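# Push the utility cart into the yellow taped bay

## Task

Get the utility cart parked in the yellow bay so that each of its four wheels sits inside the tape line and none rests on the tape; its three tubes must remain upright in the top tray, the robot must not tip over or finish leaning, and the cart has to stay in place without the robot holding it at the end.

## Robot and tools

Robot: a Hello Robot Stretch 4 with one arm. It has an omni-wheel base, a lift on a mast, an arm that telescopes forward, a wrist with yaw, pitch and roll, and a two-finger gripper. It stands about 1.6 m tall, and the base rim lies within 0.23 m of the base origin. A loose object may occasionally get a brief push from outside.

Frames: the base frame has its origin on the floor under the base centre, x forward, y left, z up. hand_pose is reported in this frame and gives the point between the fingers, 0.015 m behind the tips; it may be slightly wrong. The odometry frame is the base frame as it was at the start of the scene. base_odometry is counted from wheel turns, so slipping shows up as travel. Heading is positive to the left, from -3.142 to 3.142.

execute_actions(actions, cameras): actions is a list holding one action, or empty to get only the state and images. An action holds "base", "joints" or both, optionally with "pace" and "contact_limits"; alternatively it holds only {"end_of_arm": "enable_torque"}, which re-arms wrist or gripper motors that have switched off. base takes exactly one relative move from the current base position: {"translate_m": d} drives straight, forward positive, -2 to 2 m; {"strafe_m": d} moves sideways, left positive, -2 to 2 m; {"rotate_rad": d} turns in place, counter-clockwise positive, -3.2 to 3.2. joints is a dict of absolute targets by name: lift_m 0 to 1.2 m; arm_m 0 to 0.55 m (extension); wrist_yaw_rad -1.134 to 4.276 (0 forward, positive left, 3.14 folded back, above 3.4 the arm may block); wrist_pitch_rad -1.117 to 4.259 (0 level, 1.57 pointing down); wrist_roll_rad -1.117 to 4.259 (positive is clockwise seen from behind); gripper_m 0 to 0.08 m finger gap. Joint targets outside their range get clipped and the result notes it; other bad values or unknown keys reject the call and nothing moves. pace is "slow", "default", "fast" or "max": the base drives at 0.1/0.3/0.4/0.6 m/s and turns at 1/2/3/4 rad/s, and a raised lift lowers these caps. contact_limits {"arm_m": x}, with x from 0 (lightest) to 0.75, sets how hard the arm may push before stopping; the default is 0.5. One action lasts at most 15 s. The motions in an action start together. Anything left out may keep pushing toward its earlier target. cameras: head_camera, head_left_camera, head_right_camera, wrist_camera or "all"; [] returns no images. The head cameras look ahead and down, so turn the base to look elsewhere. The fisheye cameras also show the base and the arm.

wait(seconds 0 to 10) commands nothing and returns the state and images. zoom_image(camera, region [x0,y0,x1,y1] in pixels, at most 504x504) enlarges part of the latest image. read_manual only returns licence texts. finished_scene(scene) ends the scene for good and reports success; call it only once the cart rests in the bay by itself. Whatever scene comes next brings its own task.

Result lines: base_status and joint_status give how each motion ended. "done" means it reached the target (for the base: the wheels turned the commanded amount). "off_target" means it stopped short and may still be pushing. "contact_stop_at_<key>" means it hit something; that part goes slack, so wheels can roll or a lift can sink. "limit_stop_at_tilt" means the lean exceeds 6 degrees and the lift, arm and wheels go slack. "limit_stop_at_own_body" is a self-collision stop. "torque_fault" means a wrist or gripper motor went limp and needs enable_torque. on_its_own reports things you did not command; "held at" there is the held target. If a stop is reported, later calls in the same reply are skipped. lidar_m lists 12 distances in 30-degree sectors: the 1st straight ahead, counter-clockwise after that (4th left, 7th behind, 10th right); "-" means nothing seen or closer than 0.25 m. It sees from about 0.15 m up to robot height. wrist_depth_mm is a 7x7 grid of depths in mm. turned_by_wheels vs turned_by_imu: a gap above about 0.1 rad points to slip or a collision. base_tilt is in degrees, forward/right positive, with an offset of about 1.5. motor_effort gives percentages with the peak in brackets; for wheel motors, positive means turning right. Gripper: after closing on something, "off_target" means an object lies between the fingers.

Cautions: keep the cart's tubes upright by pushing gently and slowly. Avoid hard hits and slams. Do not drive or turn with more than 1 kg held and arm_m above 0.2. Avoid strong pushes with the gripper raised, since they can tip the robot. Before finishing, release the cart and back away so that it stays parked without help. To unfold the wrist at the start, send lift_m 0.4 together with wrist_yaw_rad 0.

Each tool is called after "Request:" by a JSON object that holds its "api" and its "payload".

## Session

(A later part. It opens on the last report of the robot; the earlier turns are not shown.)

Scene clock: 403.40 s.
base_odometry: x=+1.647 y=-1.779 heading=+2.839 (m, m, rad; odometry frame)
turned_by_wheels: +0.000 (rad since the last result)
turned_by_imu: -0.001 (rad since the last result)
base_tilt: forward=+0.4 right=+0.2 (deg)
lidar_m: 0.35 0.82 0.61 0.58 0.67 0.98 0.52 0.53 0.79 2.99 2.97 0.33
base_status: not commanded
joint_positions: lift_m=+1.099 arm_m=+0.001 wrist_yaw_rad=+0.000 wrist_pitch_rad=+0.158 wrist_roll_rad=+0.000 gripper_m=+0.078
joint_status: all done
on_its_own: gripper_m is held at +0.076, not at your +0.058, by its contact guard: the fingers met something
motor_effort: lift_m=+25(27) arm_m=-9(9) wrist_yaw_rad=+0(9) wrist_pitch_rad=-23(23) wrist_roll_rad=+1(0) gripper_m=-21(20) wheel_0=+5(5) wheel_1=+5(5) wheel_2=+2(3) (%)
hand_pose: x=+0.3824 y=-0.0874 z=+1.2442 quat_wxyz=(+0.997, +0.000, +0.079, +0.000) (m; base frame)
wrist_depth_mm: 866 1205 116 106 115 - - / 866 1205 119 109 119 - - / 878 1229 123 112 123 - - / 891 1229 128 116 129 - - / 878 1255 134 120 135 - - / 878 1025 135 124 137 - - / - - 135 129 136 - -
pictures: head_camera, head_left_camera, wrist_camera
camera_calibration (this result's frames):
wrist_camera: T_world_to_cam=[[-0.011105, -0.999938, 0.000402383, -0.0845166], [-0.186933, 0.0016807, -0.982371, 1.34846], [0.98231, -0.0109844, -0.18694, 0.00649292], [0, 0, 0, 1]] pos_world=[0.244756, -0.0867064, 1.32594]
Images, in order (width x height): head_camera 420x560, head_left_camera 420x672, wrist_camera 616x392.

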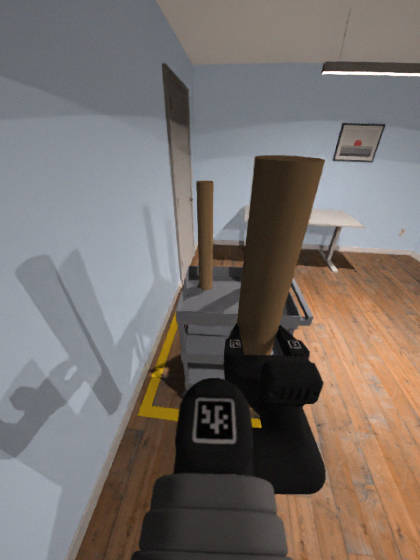

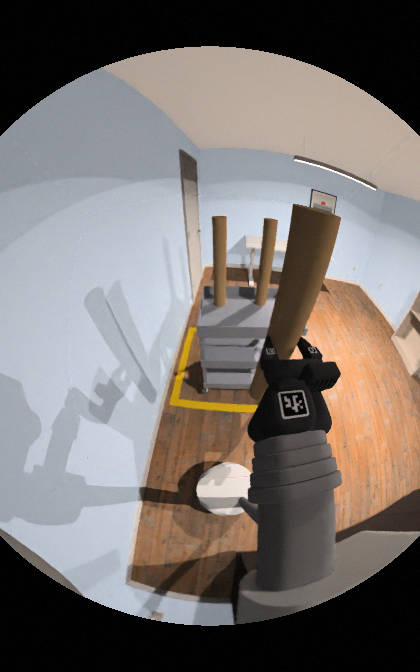

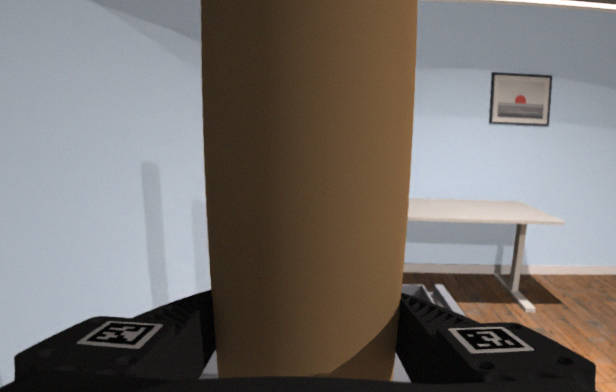

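Request:
{"api": "execute_actions", "payload": {"actions": [{"base": {"translate_m": 0.35}, "joints": {"arm_m": 0.21, "wrist_pitch_rad": 0.165}, "pace": "default"}], "cameras": ["wrist_camera", "head_camera", "head_left_camera", "head_right_camera"]}}

Scene clock: 406.47 s.
base_odometry: x=+1.313 y=-1.675 heading=+2.839 (m, m, rad; odometry frame)
turned_by_wheels: +0.000 (rad since the last result)
turned_by_imu: -0.002 (rad since the last result)
base_tilt: forward=+0.2 right=+0.2 (deg)
lidar_m: 0.46 0.50 0.58 0.55 0.63 0.91 0.88 0.89 1.30 2.95 3.03 0.49
base_status: done
joint_positions: lift_m=+1.099 arm_m=+0.209 wrist_yaw_rad=+0.000 wrist_pitch_rad=+0.173 wrist_roll_rad=+0.000 gripper_m=+0.078
joint_status: all done
on_its_own: gripper_m is held at +0.076, not at your +0.058, by its contact guard: the fingers met something
motor_effort: lift_m=+25(25) arm_m=+8(11) wrist_yaw_rad=-1(2) wrist_pitch_rad=-23(25) wrist_roll_rad=+1(0) gripper_m=-21(21) wheel_0=+4(10) wheel_1=+3(9) wheel_2=-3(10) (%)
hand_pose: x=+0.5889 y=-0.0874 z=+1.2411 quat_wxyz=(+0.996, +0.000, +0.086, +0.000) (m; base frame)
wrist_depth_mm: 809 931 116 106 115 - - / 809 327 119 109 119 336 - / 820 336 124 112 124 347 - / 831 351 128 116 129 357 - / 831 960 134 120 136 370 - / 820 359 135 124 137 377 - / - - 135 129 136 - -
pictures: head_camera, head_left_camera, head_right_camera, wrist_camera
camera_calibration (this result's frames):
wrist_camera: T_world_to_cam=[[-0.0110497, -0.999939, 0.000571757, -0.0824549], [-0.201739, 0.00166926, -0.979438, 1.38905], [0.979377, -0.0109378, -0.201745, -0.176844], [0, 0, 0, 1]] pos_world=[0.452511, -0.0867028, 1.32485]
Images, in order (width x height): head_camera 420x560, head_left_camera 420x672, head_right_camera 420x672, wrist_camera 616x392.

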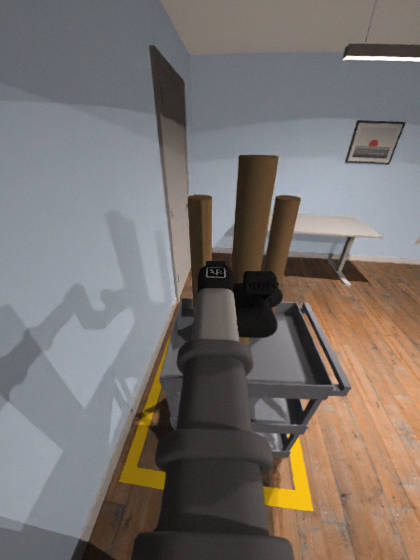

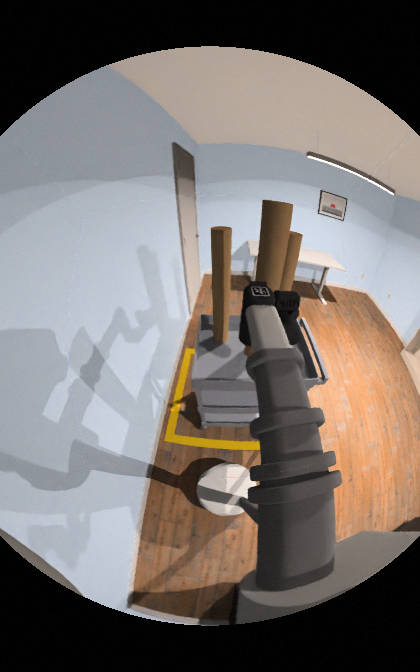

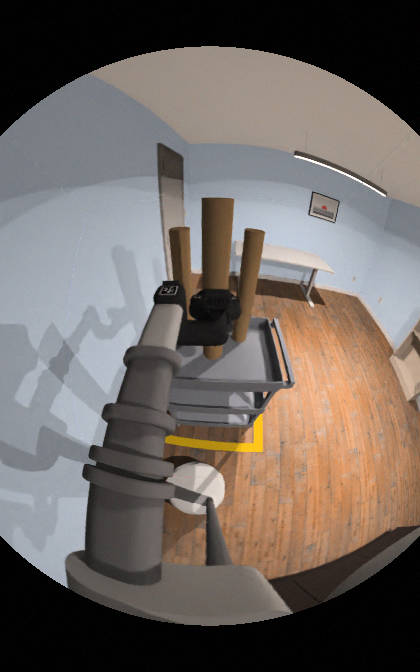

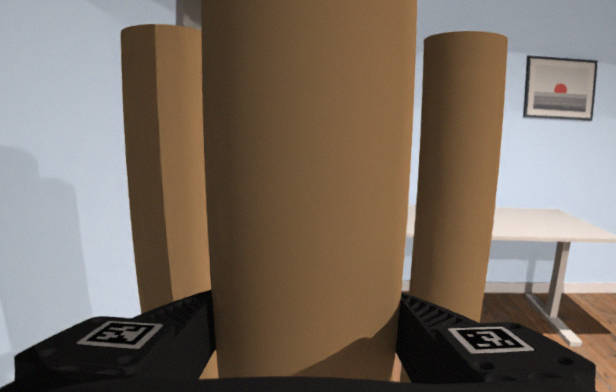

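Request:
{"api": "execute_actions", "payload": {"actions": [{"joints": {"lift_m": 1.0}, "pace": "default"}], "cameras": ["head_right_camera", "wrist_camera"]}}

Scene clock: 408.13 s.
base_odometry: x=+1.313 y=-1.675 heading=+2.839 (m, m, rad; odometry frame)
turned_by_wheels: +0.000 (rad since the last result)
turned_by_imu: -0.001 (rad since the last result)
base_tilt: forward=+0.4 right=+0.2 (deg)
lidar_m: 0.46 0.50 0.60 0.55 0.64 0.90 0.87 0.88 1.33 2.94 3.03 0.48
base_status: not commanded
joint_positions: lift_m=+1.000 arm_m=+0.209 wrist_yaw_rad=+0.000 wrist_pitch_rad=+0.173 wrist_roll_rad=+0.000 gripper_m=+0.078
joint_status: all done
on_its_own: gripper_m is held at +0.076, not at your +0.058, by its contact guard: the fingers met something
motor_effort: lift_m=+16(22) arm_m=+9(8) wrist_yaw_rad=-1(1) wrist_pitch_rad=-23(23) wrist_roll_rad=+0(1) gripper_m=-21(21) wheel_0=+4(4) wheel_1=+3(3) wheel_2=-3(2) (%)
hand_pose: x=+0.5889 y=-0.0874 z=+1.1417 quat_wxyz=(+0.996, +0.000, +0.087, +0.000) (m; base frame)
wrist_depth_mm: 809 317 116 106 115 325 - / 809 325 120 109 119 336 - / 809 336 124 113 124 347 - / 831 349 129 116 129 357 - / 820 976 134 120 136 370 - / 820 362 135 124 137 377 - / - - 135 128 136 - -
pictures: head_right_camera, wrist_camera
camera_calibration (this result's frames):
wrist_camera: T_world_to_cam=[[-0.0110473, -0.999939, 0.000572851, -0.0824002], [-0.201821, 0.00166863, -0.979421, 1.29178], [0.97936, -0.0109356, -0.201827, -0.196782], [0, 0, 0, 1]] pos_world=[0.45252, -0.0867026, 1.22553]
Images, in order (width x height): head_right_camera 420x672, wrist_camera 616x392.

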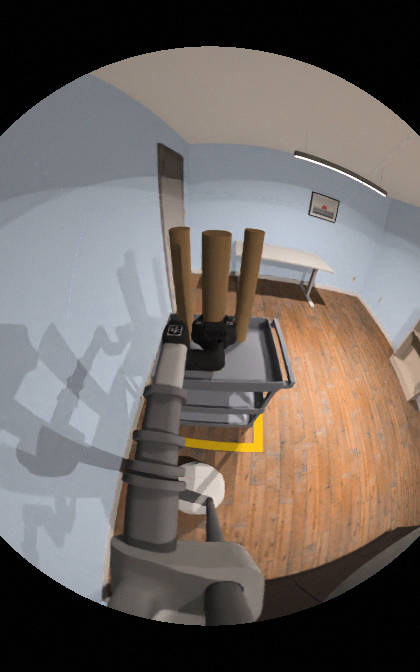

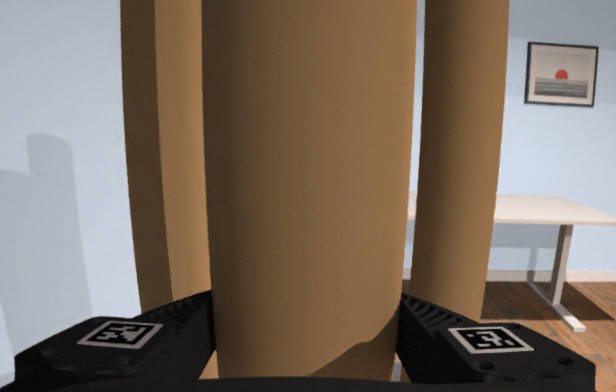

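Request:
{"api": "execute_actions", "payload": {"actions": [{"joints": {"lift_m": 0.975}, "pace": "slow"}], "cameras": ["wrist_camera"]}}

Scene clock: 409.23 s.
base_odometry: x=+1.313 y=-1.675 heading=+2.839 (m, m, rad; odometry frame)
turned_by_wheels: +0.000 (rad since the last result)
turned_by_imu: +0.000 (rad since the last result)
base_tilt: forward=+0.3 right=+0.1 (deg)
lidar_m: 0.46 0.50 0.58 0.57 0.63 0.93 0.87 0.91 1.31 2.94 3.05 0.50
base_status: not commanded
joint_positions: lift_m=+0.975 arm_m=+0.209 wrist_yaw_rad=+0.000 wrist_pitch_rad=+0.173 wrist_roll_rad=+0.000 gripper_m=+0.078
joint_status: all done
on_its_own: gripper_m is held at +0.076, not at your +0.058, by its contact guard: the fingers met something
motor_effort: lift_m=+16(16) arm_m=+8(8) wrist_yaw_rad=-1(1) wrist_pitch_rad=-23(24) wrist_roll_rad=+2(1) gripper_m=-20(21) wheel_0=+4(3) wheel_1=+3(3) wheel_2=-3(2) (%)
hand_pose: x=+0.5889 y=-0.0874 z=+1.1168 quat_wxyz=(+0.996, +0.000, +0.087, +0.000) (m; base frame)
wrist_depth_mm: 809 315 116 106 115 325 - / 809 324 120 109 119 336 - / 809 336 124 113 124 347 - / 820 349 129 116 129 357 - / 820 960 135 120 136 370 - / 820 359 135 124 137 377 - / - - 135 129 136 - -
pictures: wrist_camera
camera_calibration (this result's frames):
wrist_camera: T_world_to_cam=[[-0.0110475, -0.999939, 0.000573061, -0.0823861], [-0.201828, 0.00166853, -0.97942, 1.26732], [0.979359, -0.0109358, -0.201834, -0.201816], [0, 0, 0, 1]] pos_world=[0.452521, -0.0867026, 1.20056]
Images, in order (width x height): wrist_camera 616x392.

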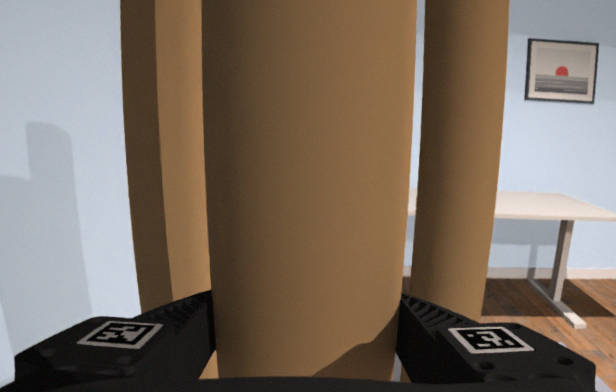

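Request:
{"api": "execute_actions", "payload": {"actions": [{"joints": {"lift_m": 0.962}, "pace": "slow"}], "cameras": []}}

Scene clock: 410.13 s.
base_odometry: x=+1.313 y=-1.675 heading=+2.839 (m, m, rad; odometry frame)
turned_by_wheels: +0.000 (rad since the last result)
turned_by_imu: +0.000 (rad since the last result)
base_tilt: forward=+0.3 right=+0.2 (deg)
lidar_m: 0.46 0.51 0.57 0.57 0.62 0.92 0.85 0.92 1.32 2.94 3.05 0.47
base_status: not commanded
joint_positions: lift_m=+0.963 arm_m=+0.209 wrist_yaw_rad=+0.000 wrist_pitch_rad=+0.164 wrist_roll_rad=+0.000 gripper_m=+0.078
joint_status: all done
on_its_own: gripper_m is held at +0.076, not at your +0.058, by its contact guard: the fingers met something
motor_effort: lift_m=+12(15) arm_m=+8(8) wrist_yaw_rad=-1(1) wrist_pitch_rad=+4(23) wrist_roll_rad=+0(0) gripper_m=-20(22) wheel_0=+4(4) wheel_1=+3(3) wheel_2=-3(3) (%)
hand_pose: x=+0.5893 y=-0.0874 z=+1.1061 quat_wxyz=(+0.997, +0.000, +0.082, +0.000) (m; base frame)
wrist_depth_mm: 809 317 119 108 118 329 - / 809 327 122 111 121 336 - / 820 338 126 114 126 345 - / 820 349 130 117 131 355 - / 831 960 135 121 137 368 - / 820 357 136 125 138 373 - / - - 135 129 136 - -
pictures: none
No camera images: the call's "cameras" was empty. Leave "cameras" out to get every camera's image.

Request:
{"api": "execute_actions", "payload": {"actions": [{"joints": {"gripper_m": 0.08, "lift_m": 0.955}, "pace": "slow"}], "cameras": ["wrist_camera"]}}

Scene clock: 411.03 s.
base_odometry: x=+1.313 y=-1.675 heading=+2.839 (m, m, rad; odometry frame)
turned_by_wheels: +0.000 (rad since the last result)
turned_by_imu: +0.000 (rad since the last result)
base_tilt: forward=+0.3 right=+0.2 (deg)
lidar_m: 0.44 0.53 0.59 0.57 0.63 0.92 0.84 0.92 1.32 2.94 3.05 0.50
base_status: not commanded
joint_positions: lift_m=+0.956 arm_m=+0.209 wrist_yaw_rad=+0.000 wrist_pitch_rad=+0.155 wrist_roll_rad=+0.000 gripper_m=+0.080
joint_status: all done
on_its_own: wrist_pitch_rad is at rest, and its effort (+30) is outside its rest range (-23 to +23)
motor_effort: lift_m=+8(12) arm_m=+8(8) wrist_yaw_rad=-1(1) wrist_pitch_rad=+30(30) wrist_roll_rad=-2(0) gripper_m=+2(21) wheel_0=+4(4) wheel_1=+3(3) wheel_2=-3(3) (%)
hand_pose: x=+0.5896 y=-0.0874 z=+1.1013 quat_wxyz=(+0.997, +0.000, +0.077, +0.000) (m; base frame)
wrist_depth_mm: 809 320 122 110 120 330 - / 809 329 125 113 123 338 - / 809 336 128 116 128 347 - / 820 347 132 119 132 355 - / 831 976 137 122 138 366 - / 820 353 136 125 138 370 - / - - 135 128 137 - -
pictures: wrist_camera
camera_calibration (this result's frames):
wrist_camera: T_world_to_cam=[[-0.0110644, -0.999939, 0.000127261, -0.0818629], [-0.183704, 0.0019076, -0.98298, 1.24554], [0.982919, -0.0108994, -0.183714, -0.227628], [0, 0, 0, 1]] pos_world=[0.451646, -0.0867149, 1.18254]
Images, in order (width x height): wrist_camera 616x392.

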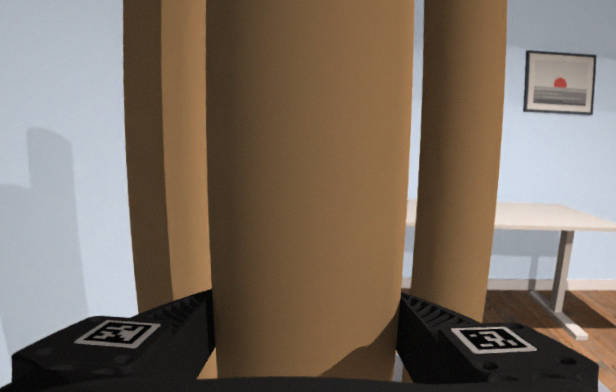

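Request:
{"api": "execute_actions", "payload": {"actions": []}}

Scene clock: 411.83 s.
base_odometry: x=+1.313 y=-1.675 heading=+2.839 (m, m, rad; odometry frame)
turned_by_wheels: +0.000 (rad since the last result)
turned_by_imu: +0.000 (rad since the last result)
base_tilt: forward=+0.4 right=+0.2 (deg)
lidar_m: 0.47 0.49 0.59 0.58 0.62 0.93 0.84 0.93 1.30 2.94 3.02 0.50
base_status: not commanded
joint_positions: lift_m=+0.956 arm_m=+0.209 wrist_yaw_rad=+0.000 wrist_pitch_rad=+0.155 wrist_roll_rad=+0.000 gripper_m=+0.080
joint_status: all done
on_its_own: wrist_pitch_rad is at rest, and its effort (+30) is outside its rest range (-23 to +23)
motor_effort: lift_m=+8(12) arm_m=+8(8) wrist_yaw_rad=-1(1) wrist_pitch_rad=+30(30) wrist_roll_rad=+1(0) gripper_m=+2(21) wheel_0=+3(4) wheel_1=+3(3) wheel_2=-3(3) (%)
hand_pose: x=+0.5896 y=-0.0874 z=+1.1013 quat_wxyz=(+0.997, +0.000, +0.077, +0.000) (m; base frame)
wrist_depth_mm: 809 320 122 110 120 329 - / 809 329 125 113 123 338 - / 820 336 128 116 128 347 - / 831 349 132 119 132 355 - / 820 976 137 122 138 366 - / 820 355 136 125 138 370 - / - - 135 129 136 - -
pictures: head_camera, head_left_camera, head_right_camera, wrist_camera
camera_calibration (this result's frames):
wrist_camera: T_world_to_cam=[[-0.0110643, -0.999939, 0.000127247, -0.0818629], [-0.183704, 0.0019076, -0.98298, 1.24554], [0.982919, -0.0108994, -0.183714, -0.227628], [0, 0, 0, 1]] pos_world=[0.451646, -0.0867149, 1.18254]
Images, in order (width x height): head_camera 420x560, head_left_camera 420x672, head_right_camera 420x672, wrist_camera 616x392.

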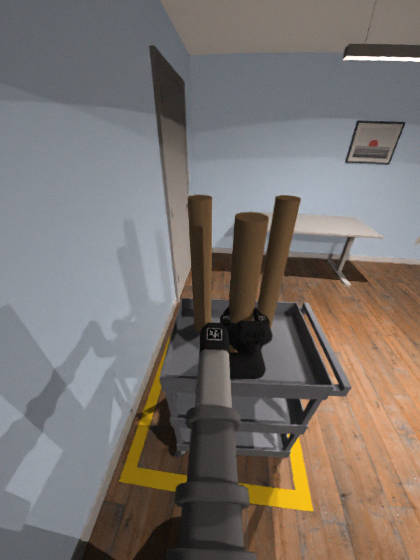

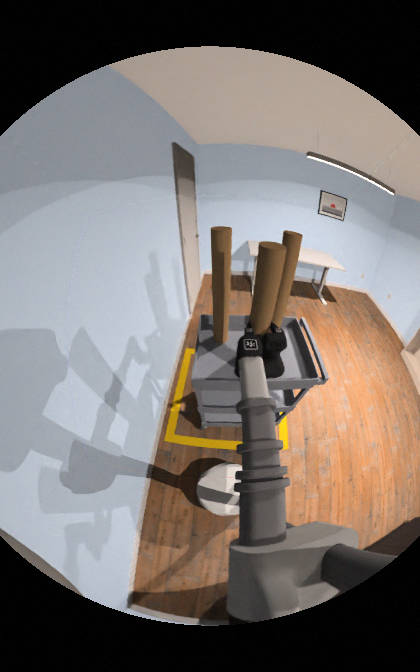

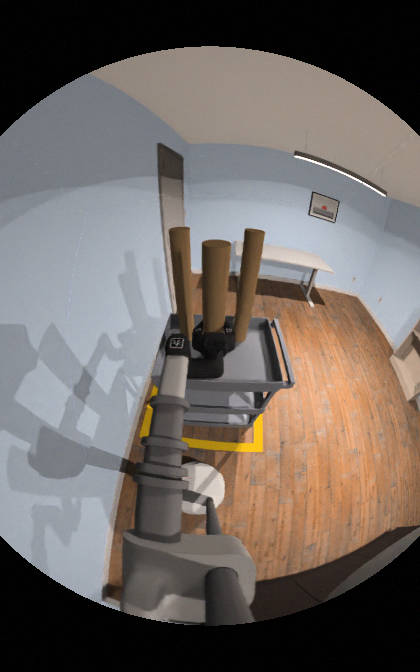

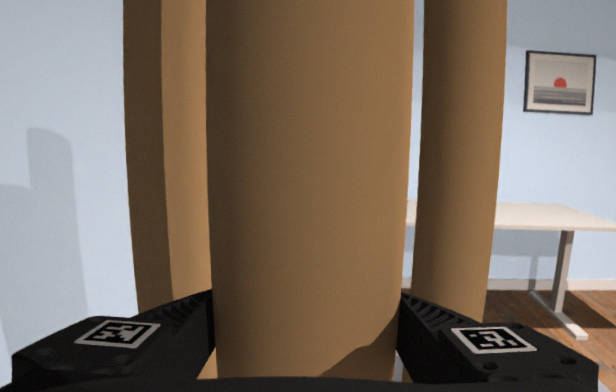

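Request:
{"api": "execute_actions", "payload": {"actions": [{"joints": {"lift_m": 0.951, "arm_m": 0.199, "wrist_roll_rad": 0.07, "wrist_pitch_rad": 0.165}, "pace": "slow"}], "cameras": ["wrist_camera"]}}

Scene clock: 412.87 s.
base_odometry: x=+1.313 y=-1.675 heading=+2.839 (m, m, rad; odometry frame)
turned_by_wheels: +0.000 (rad since the last result)
turned_by_imu: +0.000 (rad since the last result)
base_tilt: forward=+0.4 right=+0.2 (deg)
lidar_m: 0.47 0.47 0.58 0.57 0.61 0.94 0.86 0.92 1.32 2.93 3.05 0.52
base_status: not commanded
joint_positions: lift_m=+0.951 arm_m=+0.201 wrist_yaw_rad=+0.000 wrist_pitch_rad=+0.166 wrist_roll_rad=+0.070 gripper_m=+0.080
joint_status: all done
motor_effort: lift_m=+14(13) arm_m=-9(10) wrist_yaw_rad=-1(3) wrist_pitch_rad=-4(33) wrist_roll_rad=+1(6) gripper_m=+2(3) wheel_0=+4(4) wheel_1=+3(3) wheel_2=-3(3) (%)
hand_pose: x=+0.5813 y=-0.0873 z=+1.0944 quat_wxyz=(+0.996, +0.035, +0.083, -0.003) (m; base frame)
wrist_depth_mm: 854 324 114 110 236 338 - / 831 332 118 113 135 347 - / 831 343 123 116 137 357 - / 831 353 129 120 141 368 - / 809 960 137 124 146 379 - / 798 366 140 128 142 382 - / - - 141 132 140 - -
pictures: wrist_camera
camera_calibration (this result's frames):
wrist_camera: T_world_to_cam=[[-0.0222743, -0.997424, -0.0681847, -0.000399237], [-0.194806, 0.0712244, -0.978252, 1.24457], [0.980589, -0.00850707, -0.195891, -0.205835], [0, 0, 0, 1]] pos_world=[0.444281, -0.0907931, 1.17716]
Images, in order (width x height): wrist_camera 616x392.

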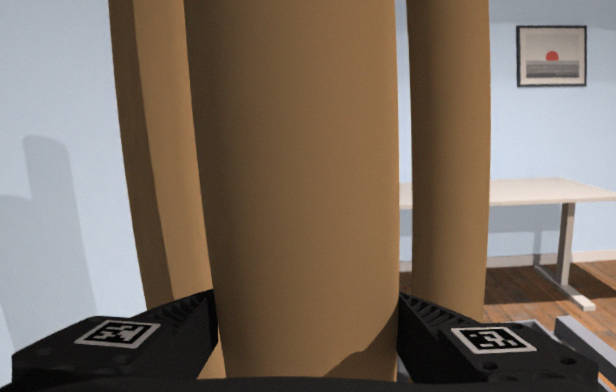

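Request:
{"api": "execute_actions", "payload": {"actions": [{"joints": {"lift_m": 0.946, "arm_m": 0.194, "wrist_roll_rad": -0.05, "wrist_pitch_rad": 0.165}, "pace": "slow"}], "cameras": ["wrist_camera", "head_camera"]}}

Scene clock: 413.83 s.
base_odometry: x=+1.313 y=-1.675 heading=+2.839 (m, m, rad; odometry frame)
turned_by_wheels: +0.000 (rad since the last result)
turned_by_imu: +0.000 (rad since the last result)
base_tilt: forward=+0.3 right=+0.2 (deg)
lidar_m: 0.46 0.50 0.58 0.57 0.62 0.94 0.88 0.92 1.29 2.92 3.02 0.50
base_status: not commanded
joint_positions: lift_m=+0.946 arm_m=+0.196 wrist_yaw_rad=+0.000 wrist_pitch_rad=+0.167 wrist_roll_rad=-0.050 gripper_m=+0.080
joint_status: all done
motor_effort: lift_m=+14(13) arm_m=-9(11) wrist_yaw_rad=-1(2) wrist_pitch_rad=-6(5) wrist_roll_rad=-1(0) gripper_m=+2(2) wheel_0=+4(4) wheel_1=+3(3) wheel_2=-2(2) (%)
hand_pose: x=+0.5762 y=-0.0873 z=+1.0892 quat_wxyz=(+0.996, -0.025, +0.084, +0.002) (m; base frame)
wrist_depth_mm: 788 904 140 117 126 338 - / 788 931 141 121 131 347 - / 809 946 144 124 137 357 - / 820 960 148 128 145 370 - / 831 991 153 132 157 384 - / 831 373 148 137 150 389 - / - - 148 142 150 - -
pictures: head_camera, wrist_camera
camera_calibration (this result's frames):
wrist_camera: T_world_to_cam=[[-0.00260603, -0.99877, 0.0495115, -0.14054], [-0.195804, -0.0480436, -0.979465, 1.22998], [0.98064, -0.0122471, -0.195438, -0.202748], [0, 0, 0, 1]] pos_world=[0.439293, -0.0837572, 1.17206]
Images, in order (width x height): head_camera 420x560, wrist_camera 616x392.

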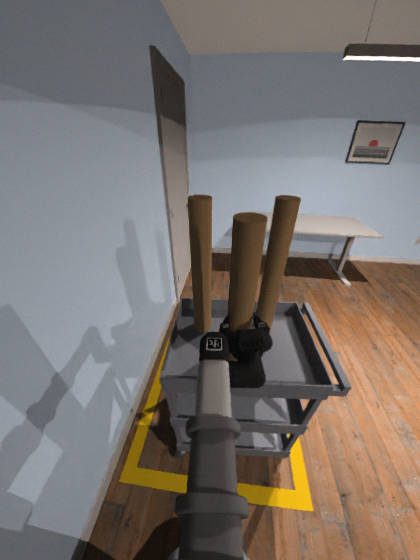

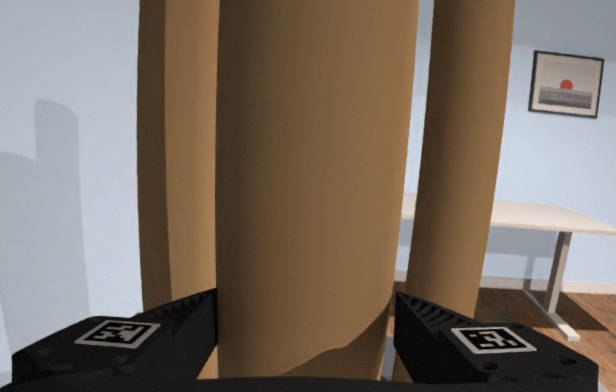

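Request:
{"api": "execute_actions", "payload": {"actions": [{"joints": {"arm_m": 0.17, "wrist_roll_rad": 0.0, "wrist_pitch_rad": 0.165}, "pace": "slow"}], "cameras": ["wrist_camera", "head_camera"]}}

Scene clock: 415.20 s.
base_odometry: x=+1.313 y=-1.675 heading=+2.839 (m, m, rad; odometry frame)
turned_by_wheels: +0.000 (rad since the last result)
turned_by_imu: -0.001 (rad since the last result)
base_tilt: forward=+0.2 right=+0.1 (deg)
lidar_m: 0.45 0.49 0.57 0.57 0.60 0.93 0.86 0.88 1.32 2.91 3.06 0.50
base_status: not commanded
joint_positions: lift_m=+0.946 arm_m=+0.172 wrist_yaw_rad=+0.000 wrist_pitch_rad=+0.167 wrist_roll_rad=+0.000 gripper_m=+0.080
joint_status: all done
motor_effort: lift_m=+14(14) arm_m=-9(9) wrist_yaw_rad=-1(1) wrist_pitch_rad=-7(5) wrist_roll_rad=+0(1) gripper_m=+3(2) wheel_0=+4(4) wheel_1=+3(3) wheel_2=-2(3) (%)
hand_pose: x=+0.5522 y=-0.0874 z=+1.0892 quat_wxyz=(+0.997, +0.000, +0.084, +0.000) (m; base frame)
wrist_depth_mm: 809 931 349 142 162 364 - / 809 931 359 145 169 373 - / 820 960 370 150 387 392 - / 820 976 379 155 394 - - / 831 1025 389 160 404 - - / 820 402 177 165 172 - - / - - 182 170 177 - -
pictures: head_camera, wrist_camera
camera_calibration (this result's frames):
wrist_camera: T_world_to_cam=[[-0.0109033, -0.99994, 0.000785105, -0.0830654], [-0.196047, 0.00136777, -0.980594, 1.23096], [0.980534, -0.0108456, -0.19605, -0.178375], [0, 0, 0, 1]] pos_world=[0.415321, -0.0866787, 1.17216]
Images, in order (width x height): head_camera 420x560, wrist_camera 616x392.

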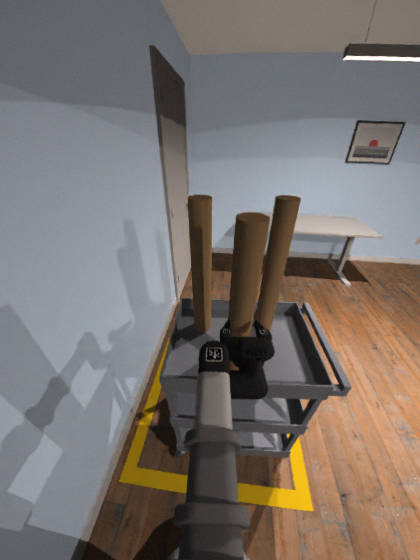

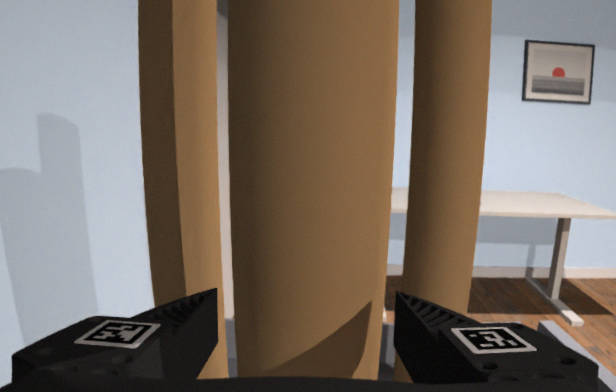

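Request:
{"api": "execute_actions", "payload": {"actions": [{"base": {"translate_m": -0.35}, "joints": {"arm_m": 0.0}}]}}

Scene clock: 418.03 s.
base_odometry: x=+1.647 y=-1.780 heading=+2.839 (m, m, rad; odometry frame)
turned_by_wheels: +0.000 (rad since the last result)
turned_by_imu: -0.001 (rad since the last result)
base_tilt: forward=+0.2 right=+0.2 (deg)
lidar_m: 0.80 0.81 0.63 0.60 0.67 0.95 0.50 0.53 0.78 3.00 3.00 0.86
base_status: done
joint_positions: lift_m=+0.946 arm_m=+0.002 wrist_yaw_rad=+0.000 wrist_pitch_rad=+0.168 wrist_roll_rad=+0.000 gripper_m=+0.080
joint_status: all done
motor_effort: lift_m=+14(14) arm_m=-9(9) wrist_yaw_rad=+0(1) wrist_pitch_rad=-7(7) wrist_roll_rad=+1(2) gripper_m=+1(3) wheel_0=-2(6) wheel_1=-2(7) wheel_2=+0(11) (%)
hand_pose: x=+0.3821 y=-0.0874 z=+1.0891 quat_wxyz=(+0.996, +0.000, +0.084, +0.000) (m; base frame)
wrist_depth_mm: 866 1182 1808 668 - - - / 854 1205 1756 - - - - / 878 1229 1808 - - - - / 878 1255 1808 - - - - / 891 1255 976 976 976 - - / 878 715 654 654 647 640 - / - - 820 1078 654 - -
pictures: head_camera, head_left_camera, head_right_camera, wrist_camera
camera_calibration (this result's frames):
wrist_camera: T_world_to_cam=[[-0.0113, -0.999936, 0.000764053, -0.0848273], [-0.196398, 0.00147022, -0.980523, 1.19759], [0.980459, -0.01123, -0.196402, -0.0112443], [0, 0, 0, 1]] pos_world=[0.245271, -0.0867088, 1.17212]
Images, in order (width x height): head_camera 420x560, head_left_camera 420x672, head_right_camera 420x672, wrist_camera 616x392.

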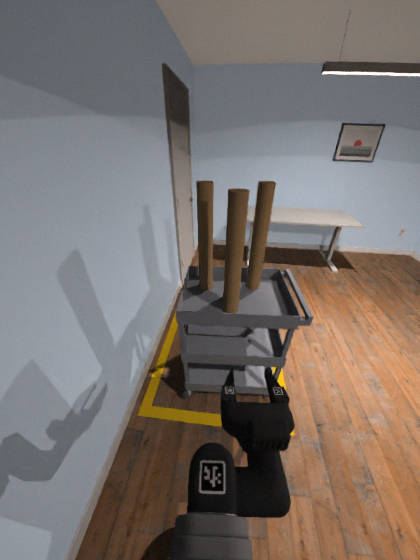

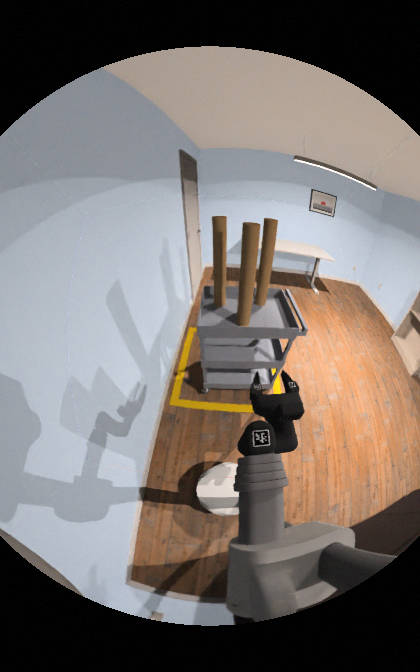

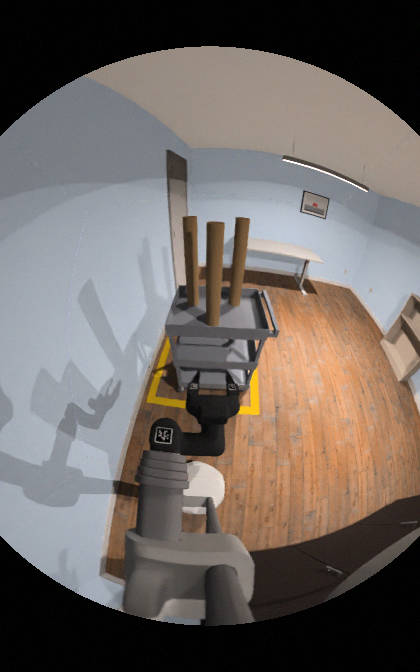

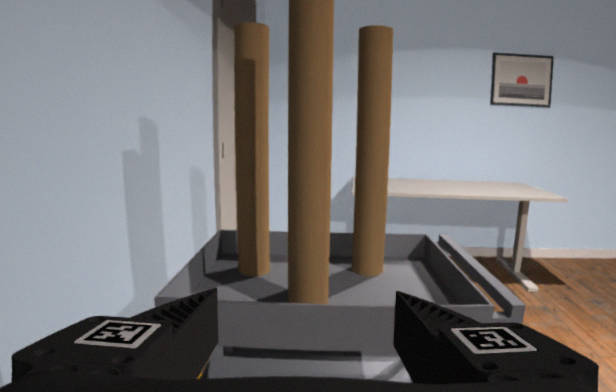

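Request:
{"api": "execute_actions", "payload": {"actions": [{"joints": {"wrist_yaw_rad": 2.2}}], "cameras": ["head_camera", "head_left_camera", "head_right_camera"]}}

Request:
{"api": "zoom_image", "payload": {"camera": "head_camera", "region": [120, 300, 330, 460]}}

Scene clock: 420.10 s.
base_odometry: x=+1.647 y=-1.780 heading=+2.839 (m, m, rad; odometry frame)
turned_by_wheels: +0.000 (rad since the last result)
turned_by_imu: -0.001 (rad since the last result)
base_tilt: forward=+0.3 right=+0.2 (deg)
lidar_m: 0.80 0.83 0.61 0.60 0.67 1.00 0.51 0.53 0.79 3.00 3.03 0.83
base_status: not commanded
joint_positions: lift_m=+0.946 arm_m=+0.001 wrist_yaw_rad=+2.200 wrist_pitch_rad=+0.168 wrist_roll_rad=+0.000 gripper_m=+0.080
joint_status: all done
motor_effort: lift_m=+14(14) arm_m=-8(9) wrist_yaw_rad=+1(6) wrist_pitch_rad=-7(7) wrist_roll_rad=+2(1) gripper_m=+3(2) wheel_0=-2(2) wheel_1=-2(2) wheel_2=+0(0) (%)
hand_pose: x=+0.1198 y=+0.2210 z=+1.0891 quat_wxyz=(+0.452, -0.075, +0.038, +0.888) (m; base frame)
wrist_depth_mm: 1098 1098 798 647 530 452 404 / 1098 1118 831 661 549 466 415 / 1118 1160 854 676 564 473 418 / 1138 1229 878 691 574 484 424 / 1160 1229 904 707 585 492 433 / 1160 1160 866 732 564 473 445 / - - 891 750 609 - -
pictures: head_camera, head_left_camera, head_right_camera
Images, in order (width x height): head_camera 420x560, head_left_camera 420x672, head_right_camera 420x672.

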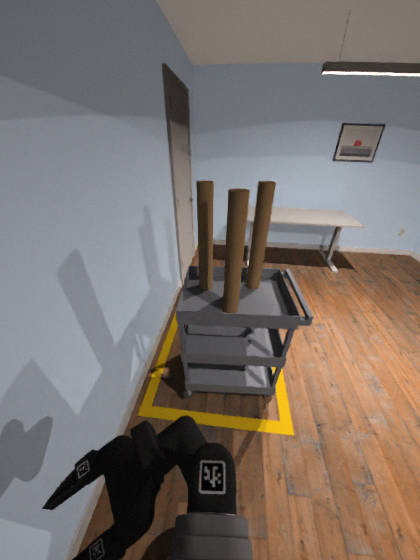

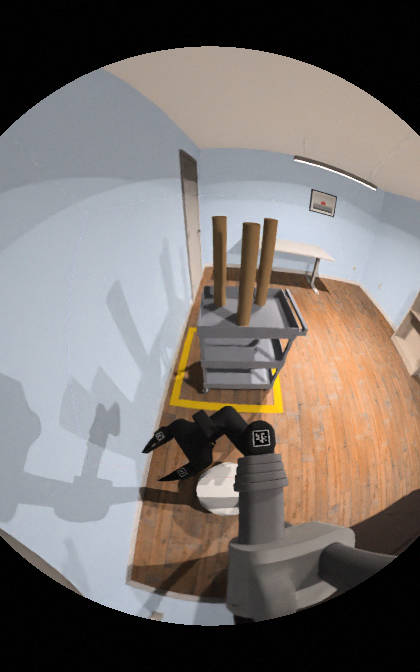

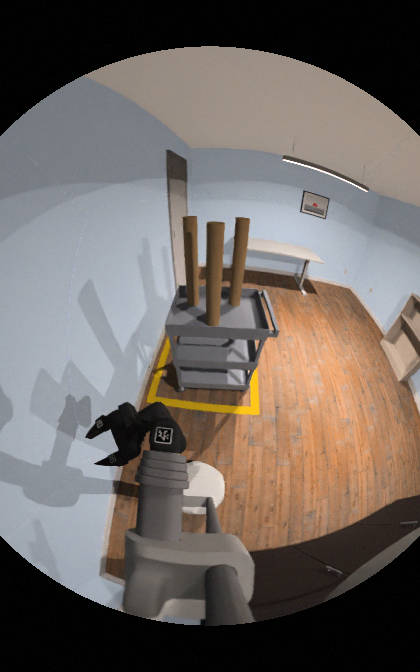

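Region (120, 300, 330, 460) of head_camera's 420x560 image, scaled by 2.400, with more detail than that image has; it fills the top 384 rows of this view, and the rest is white.

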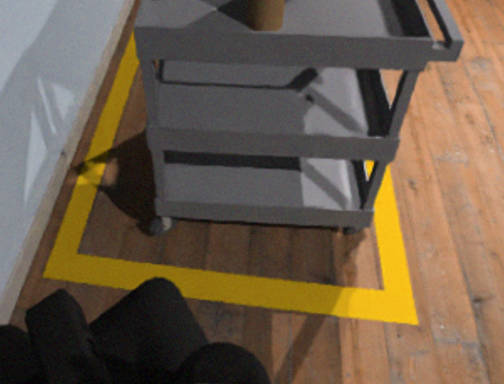

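Request:
{"api": "zoom_image", "payload": {"camera": "head_camera", "region": [235, 350, 305, 440]}}

Request:
{"api": "zoom_image", "payload": {"camera": "head_camera", "region": [135, 340, 215, 430]}}

Region (235, 350, 305, 440) of head_camera's 420x560 image, scaled by 5.600, with more detail than that image has.

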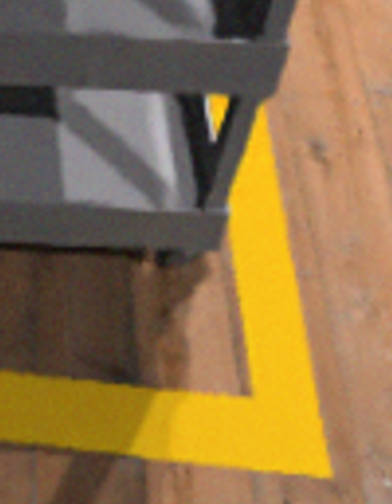

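Region (135, 340, 215, 430) of head_camera's 420x560 image, scaled by 5.600, with more detail than that image has.

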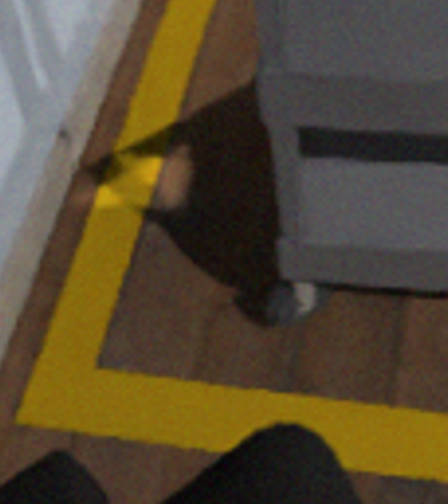

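Request:
{"api": "zoom_image", "payload": {"camera": "head_right_camera", "region": [215, 350, 285, 425]}}

Request:
{"api": "zoom_image", "payload": {"camera": "head_left_camera", "region": [235, 345, 305, 420]}}

Region (215, 350, 285, 425) of head_right_camera's 420x672 image, scaled by 6.720, with more detail than that image has; it fills the left 470 columns of this view, and the rest is white.

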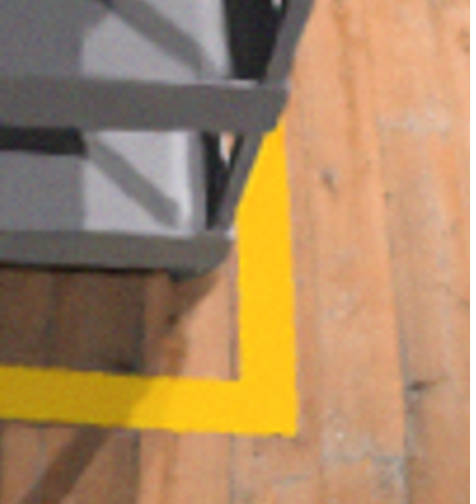

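Region (235, 345, 305, 420) of head_left_camera's 420x672 image, scaled by 6.720, with more detail than that image has; it fills the left 470 columns of this view, and the rest is white.

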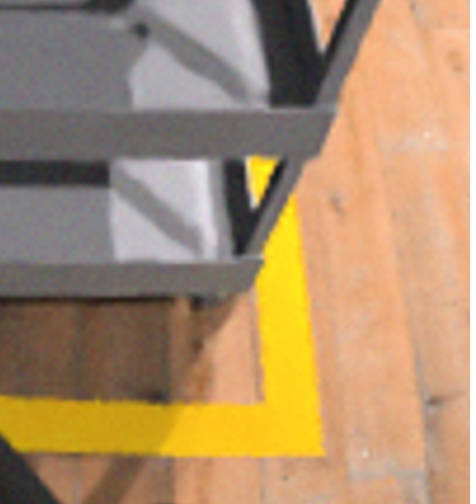

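Request:
{"api": "finished_scene", "payload": {"scene": 1}}

The scene is finished: the task was done.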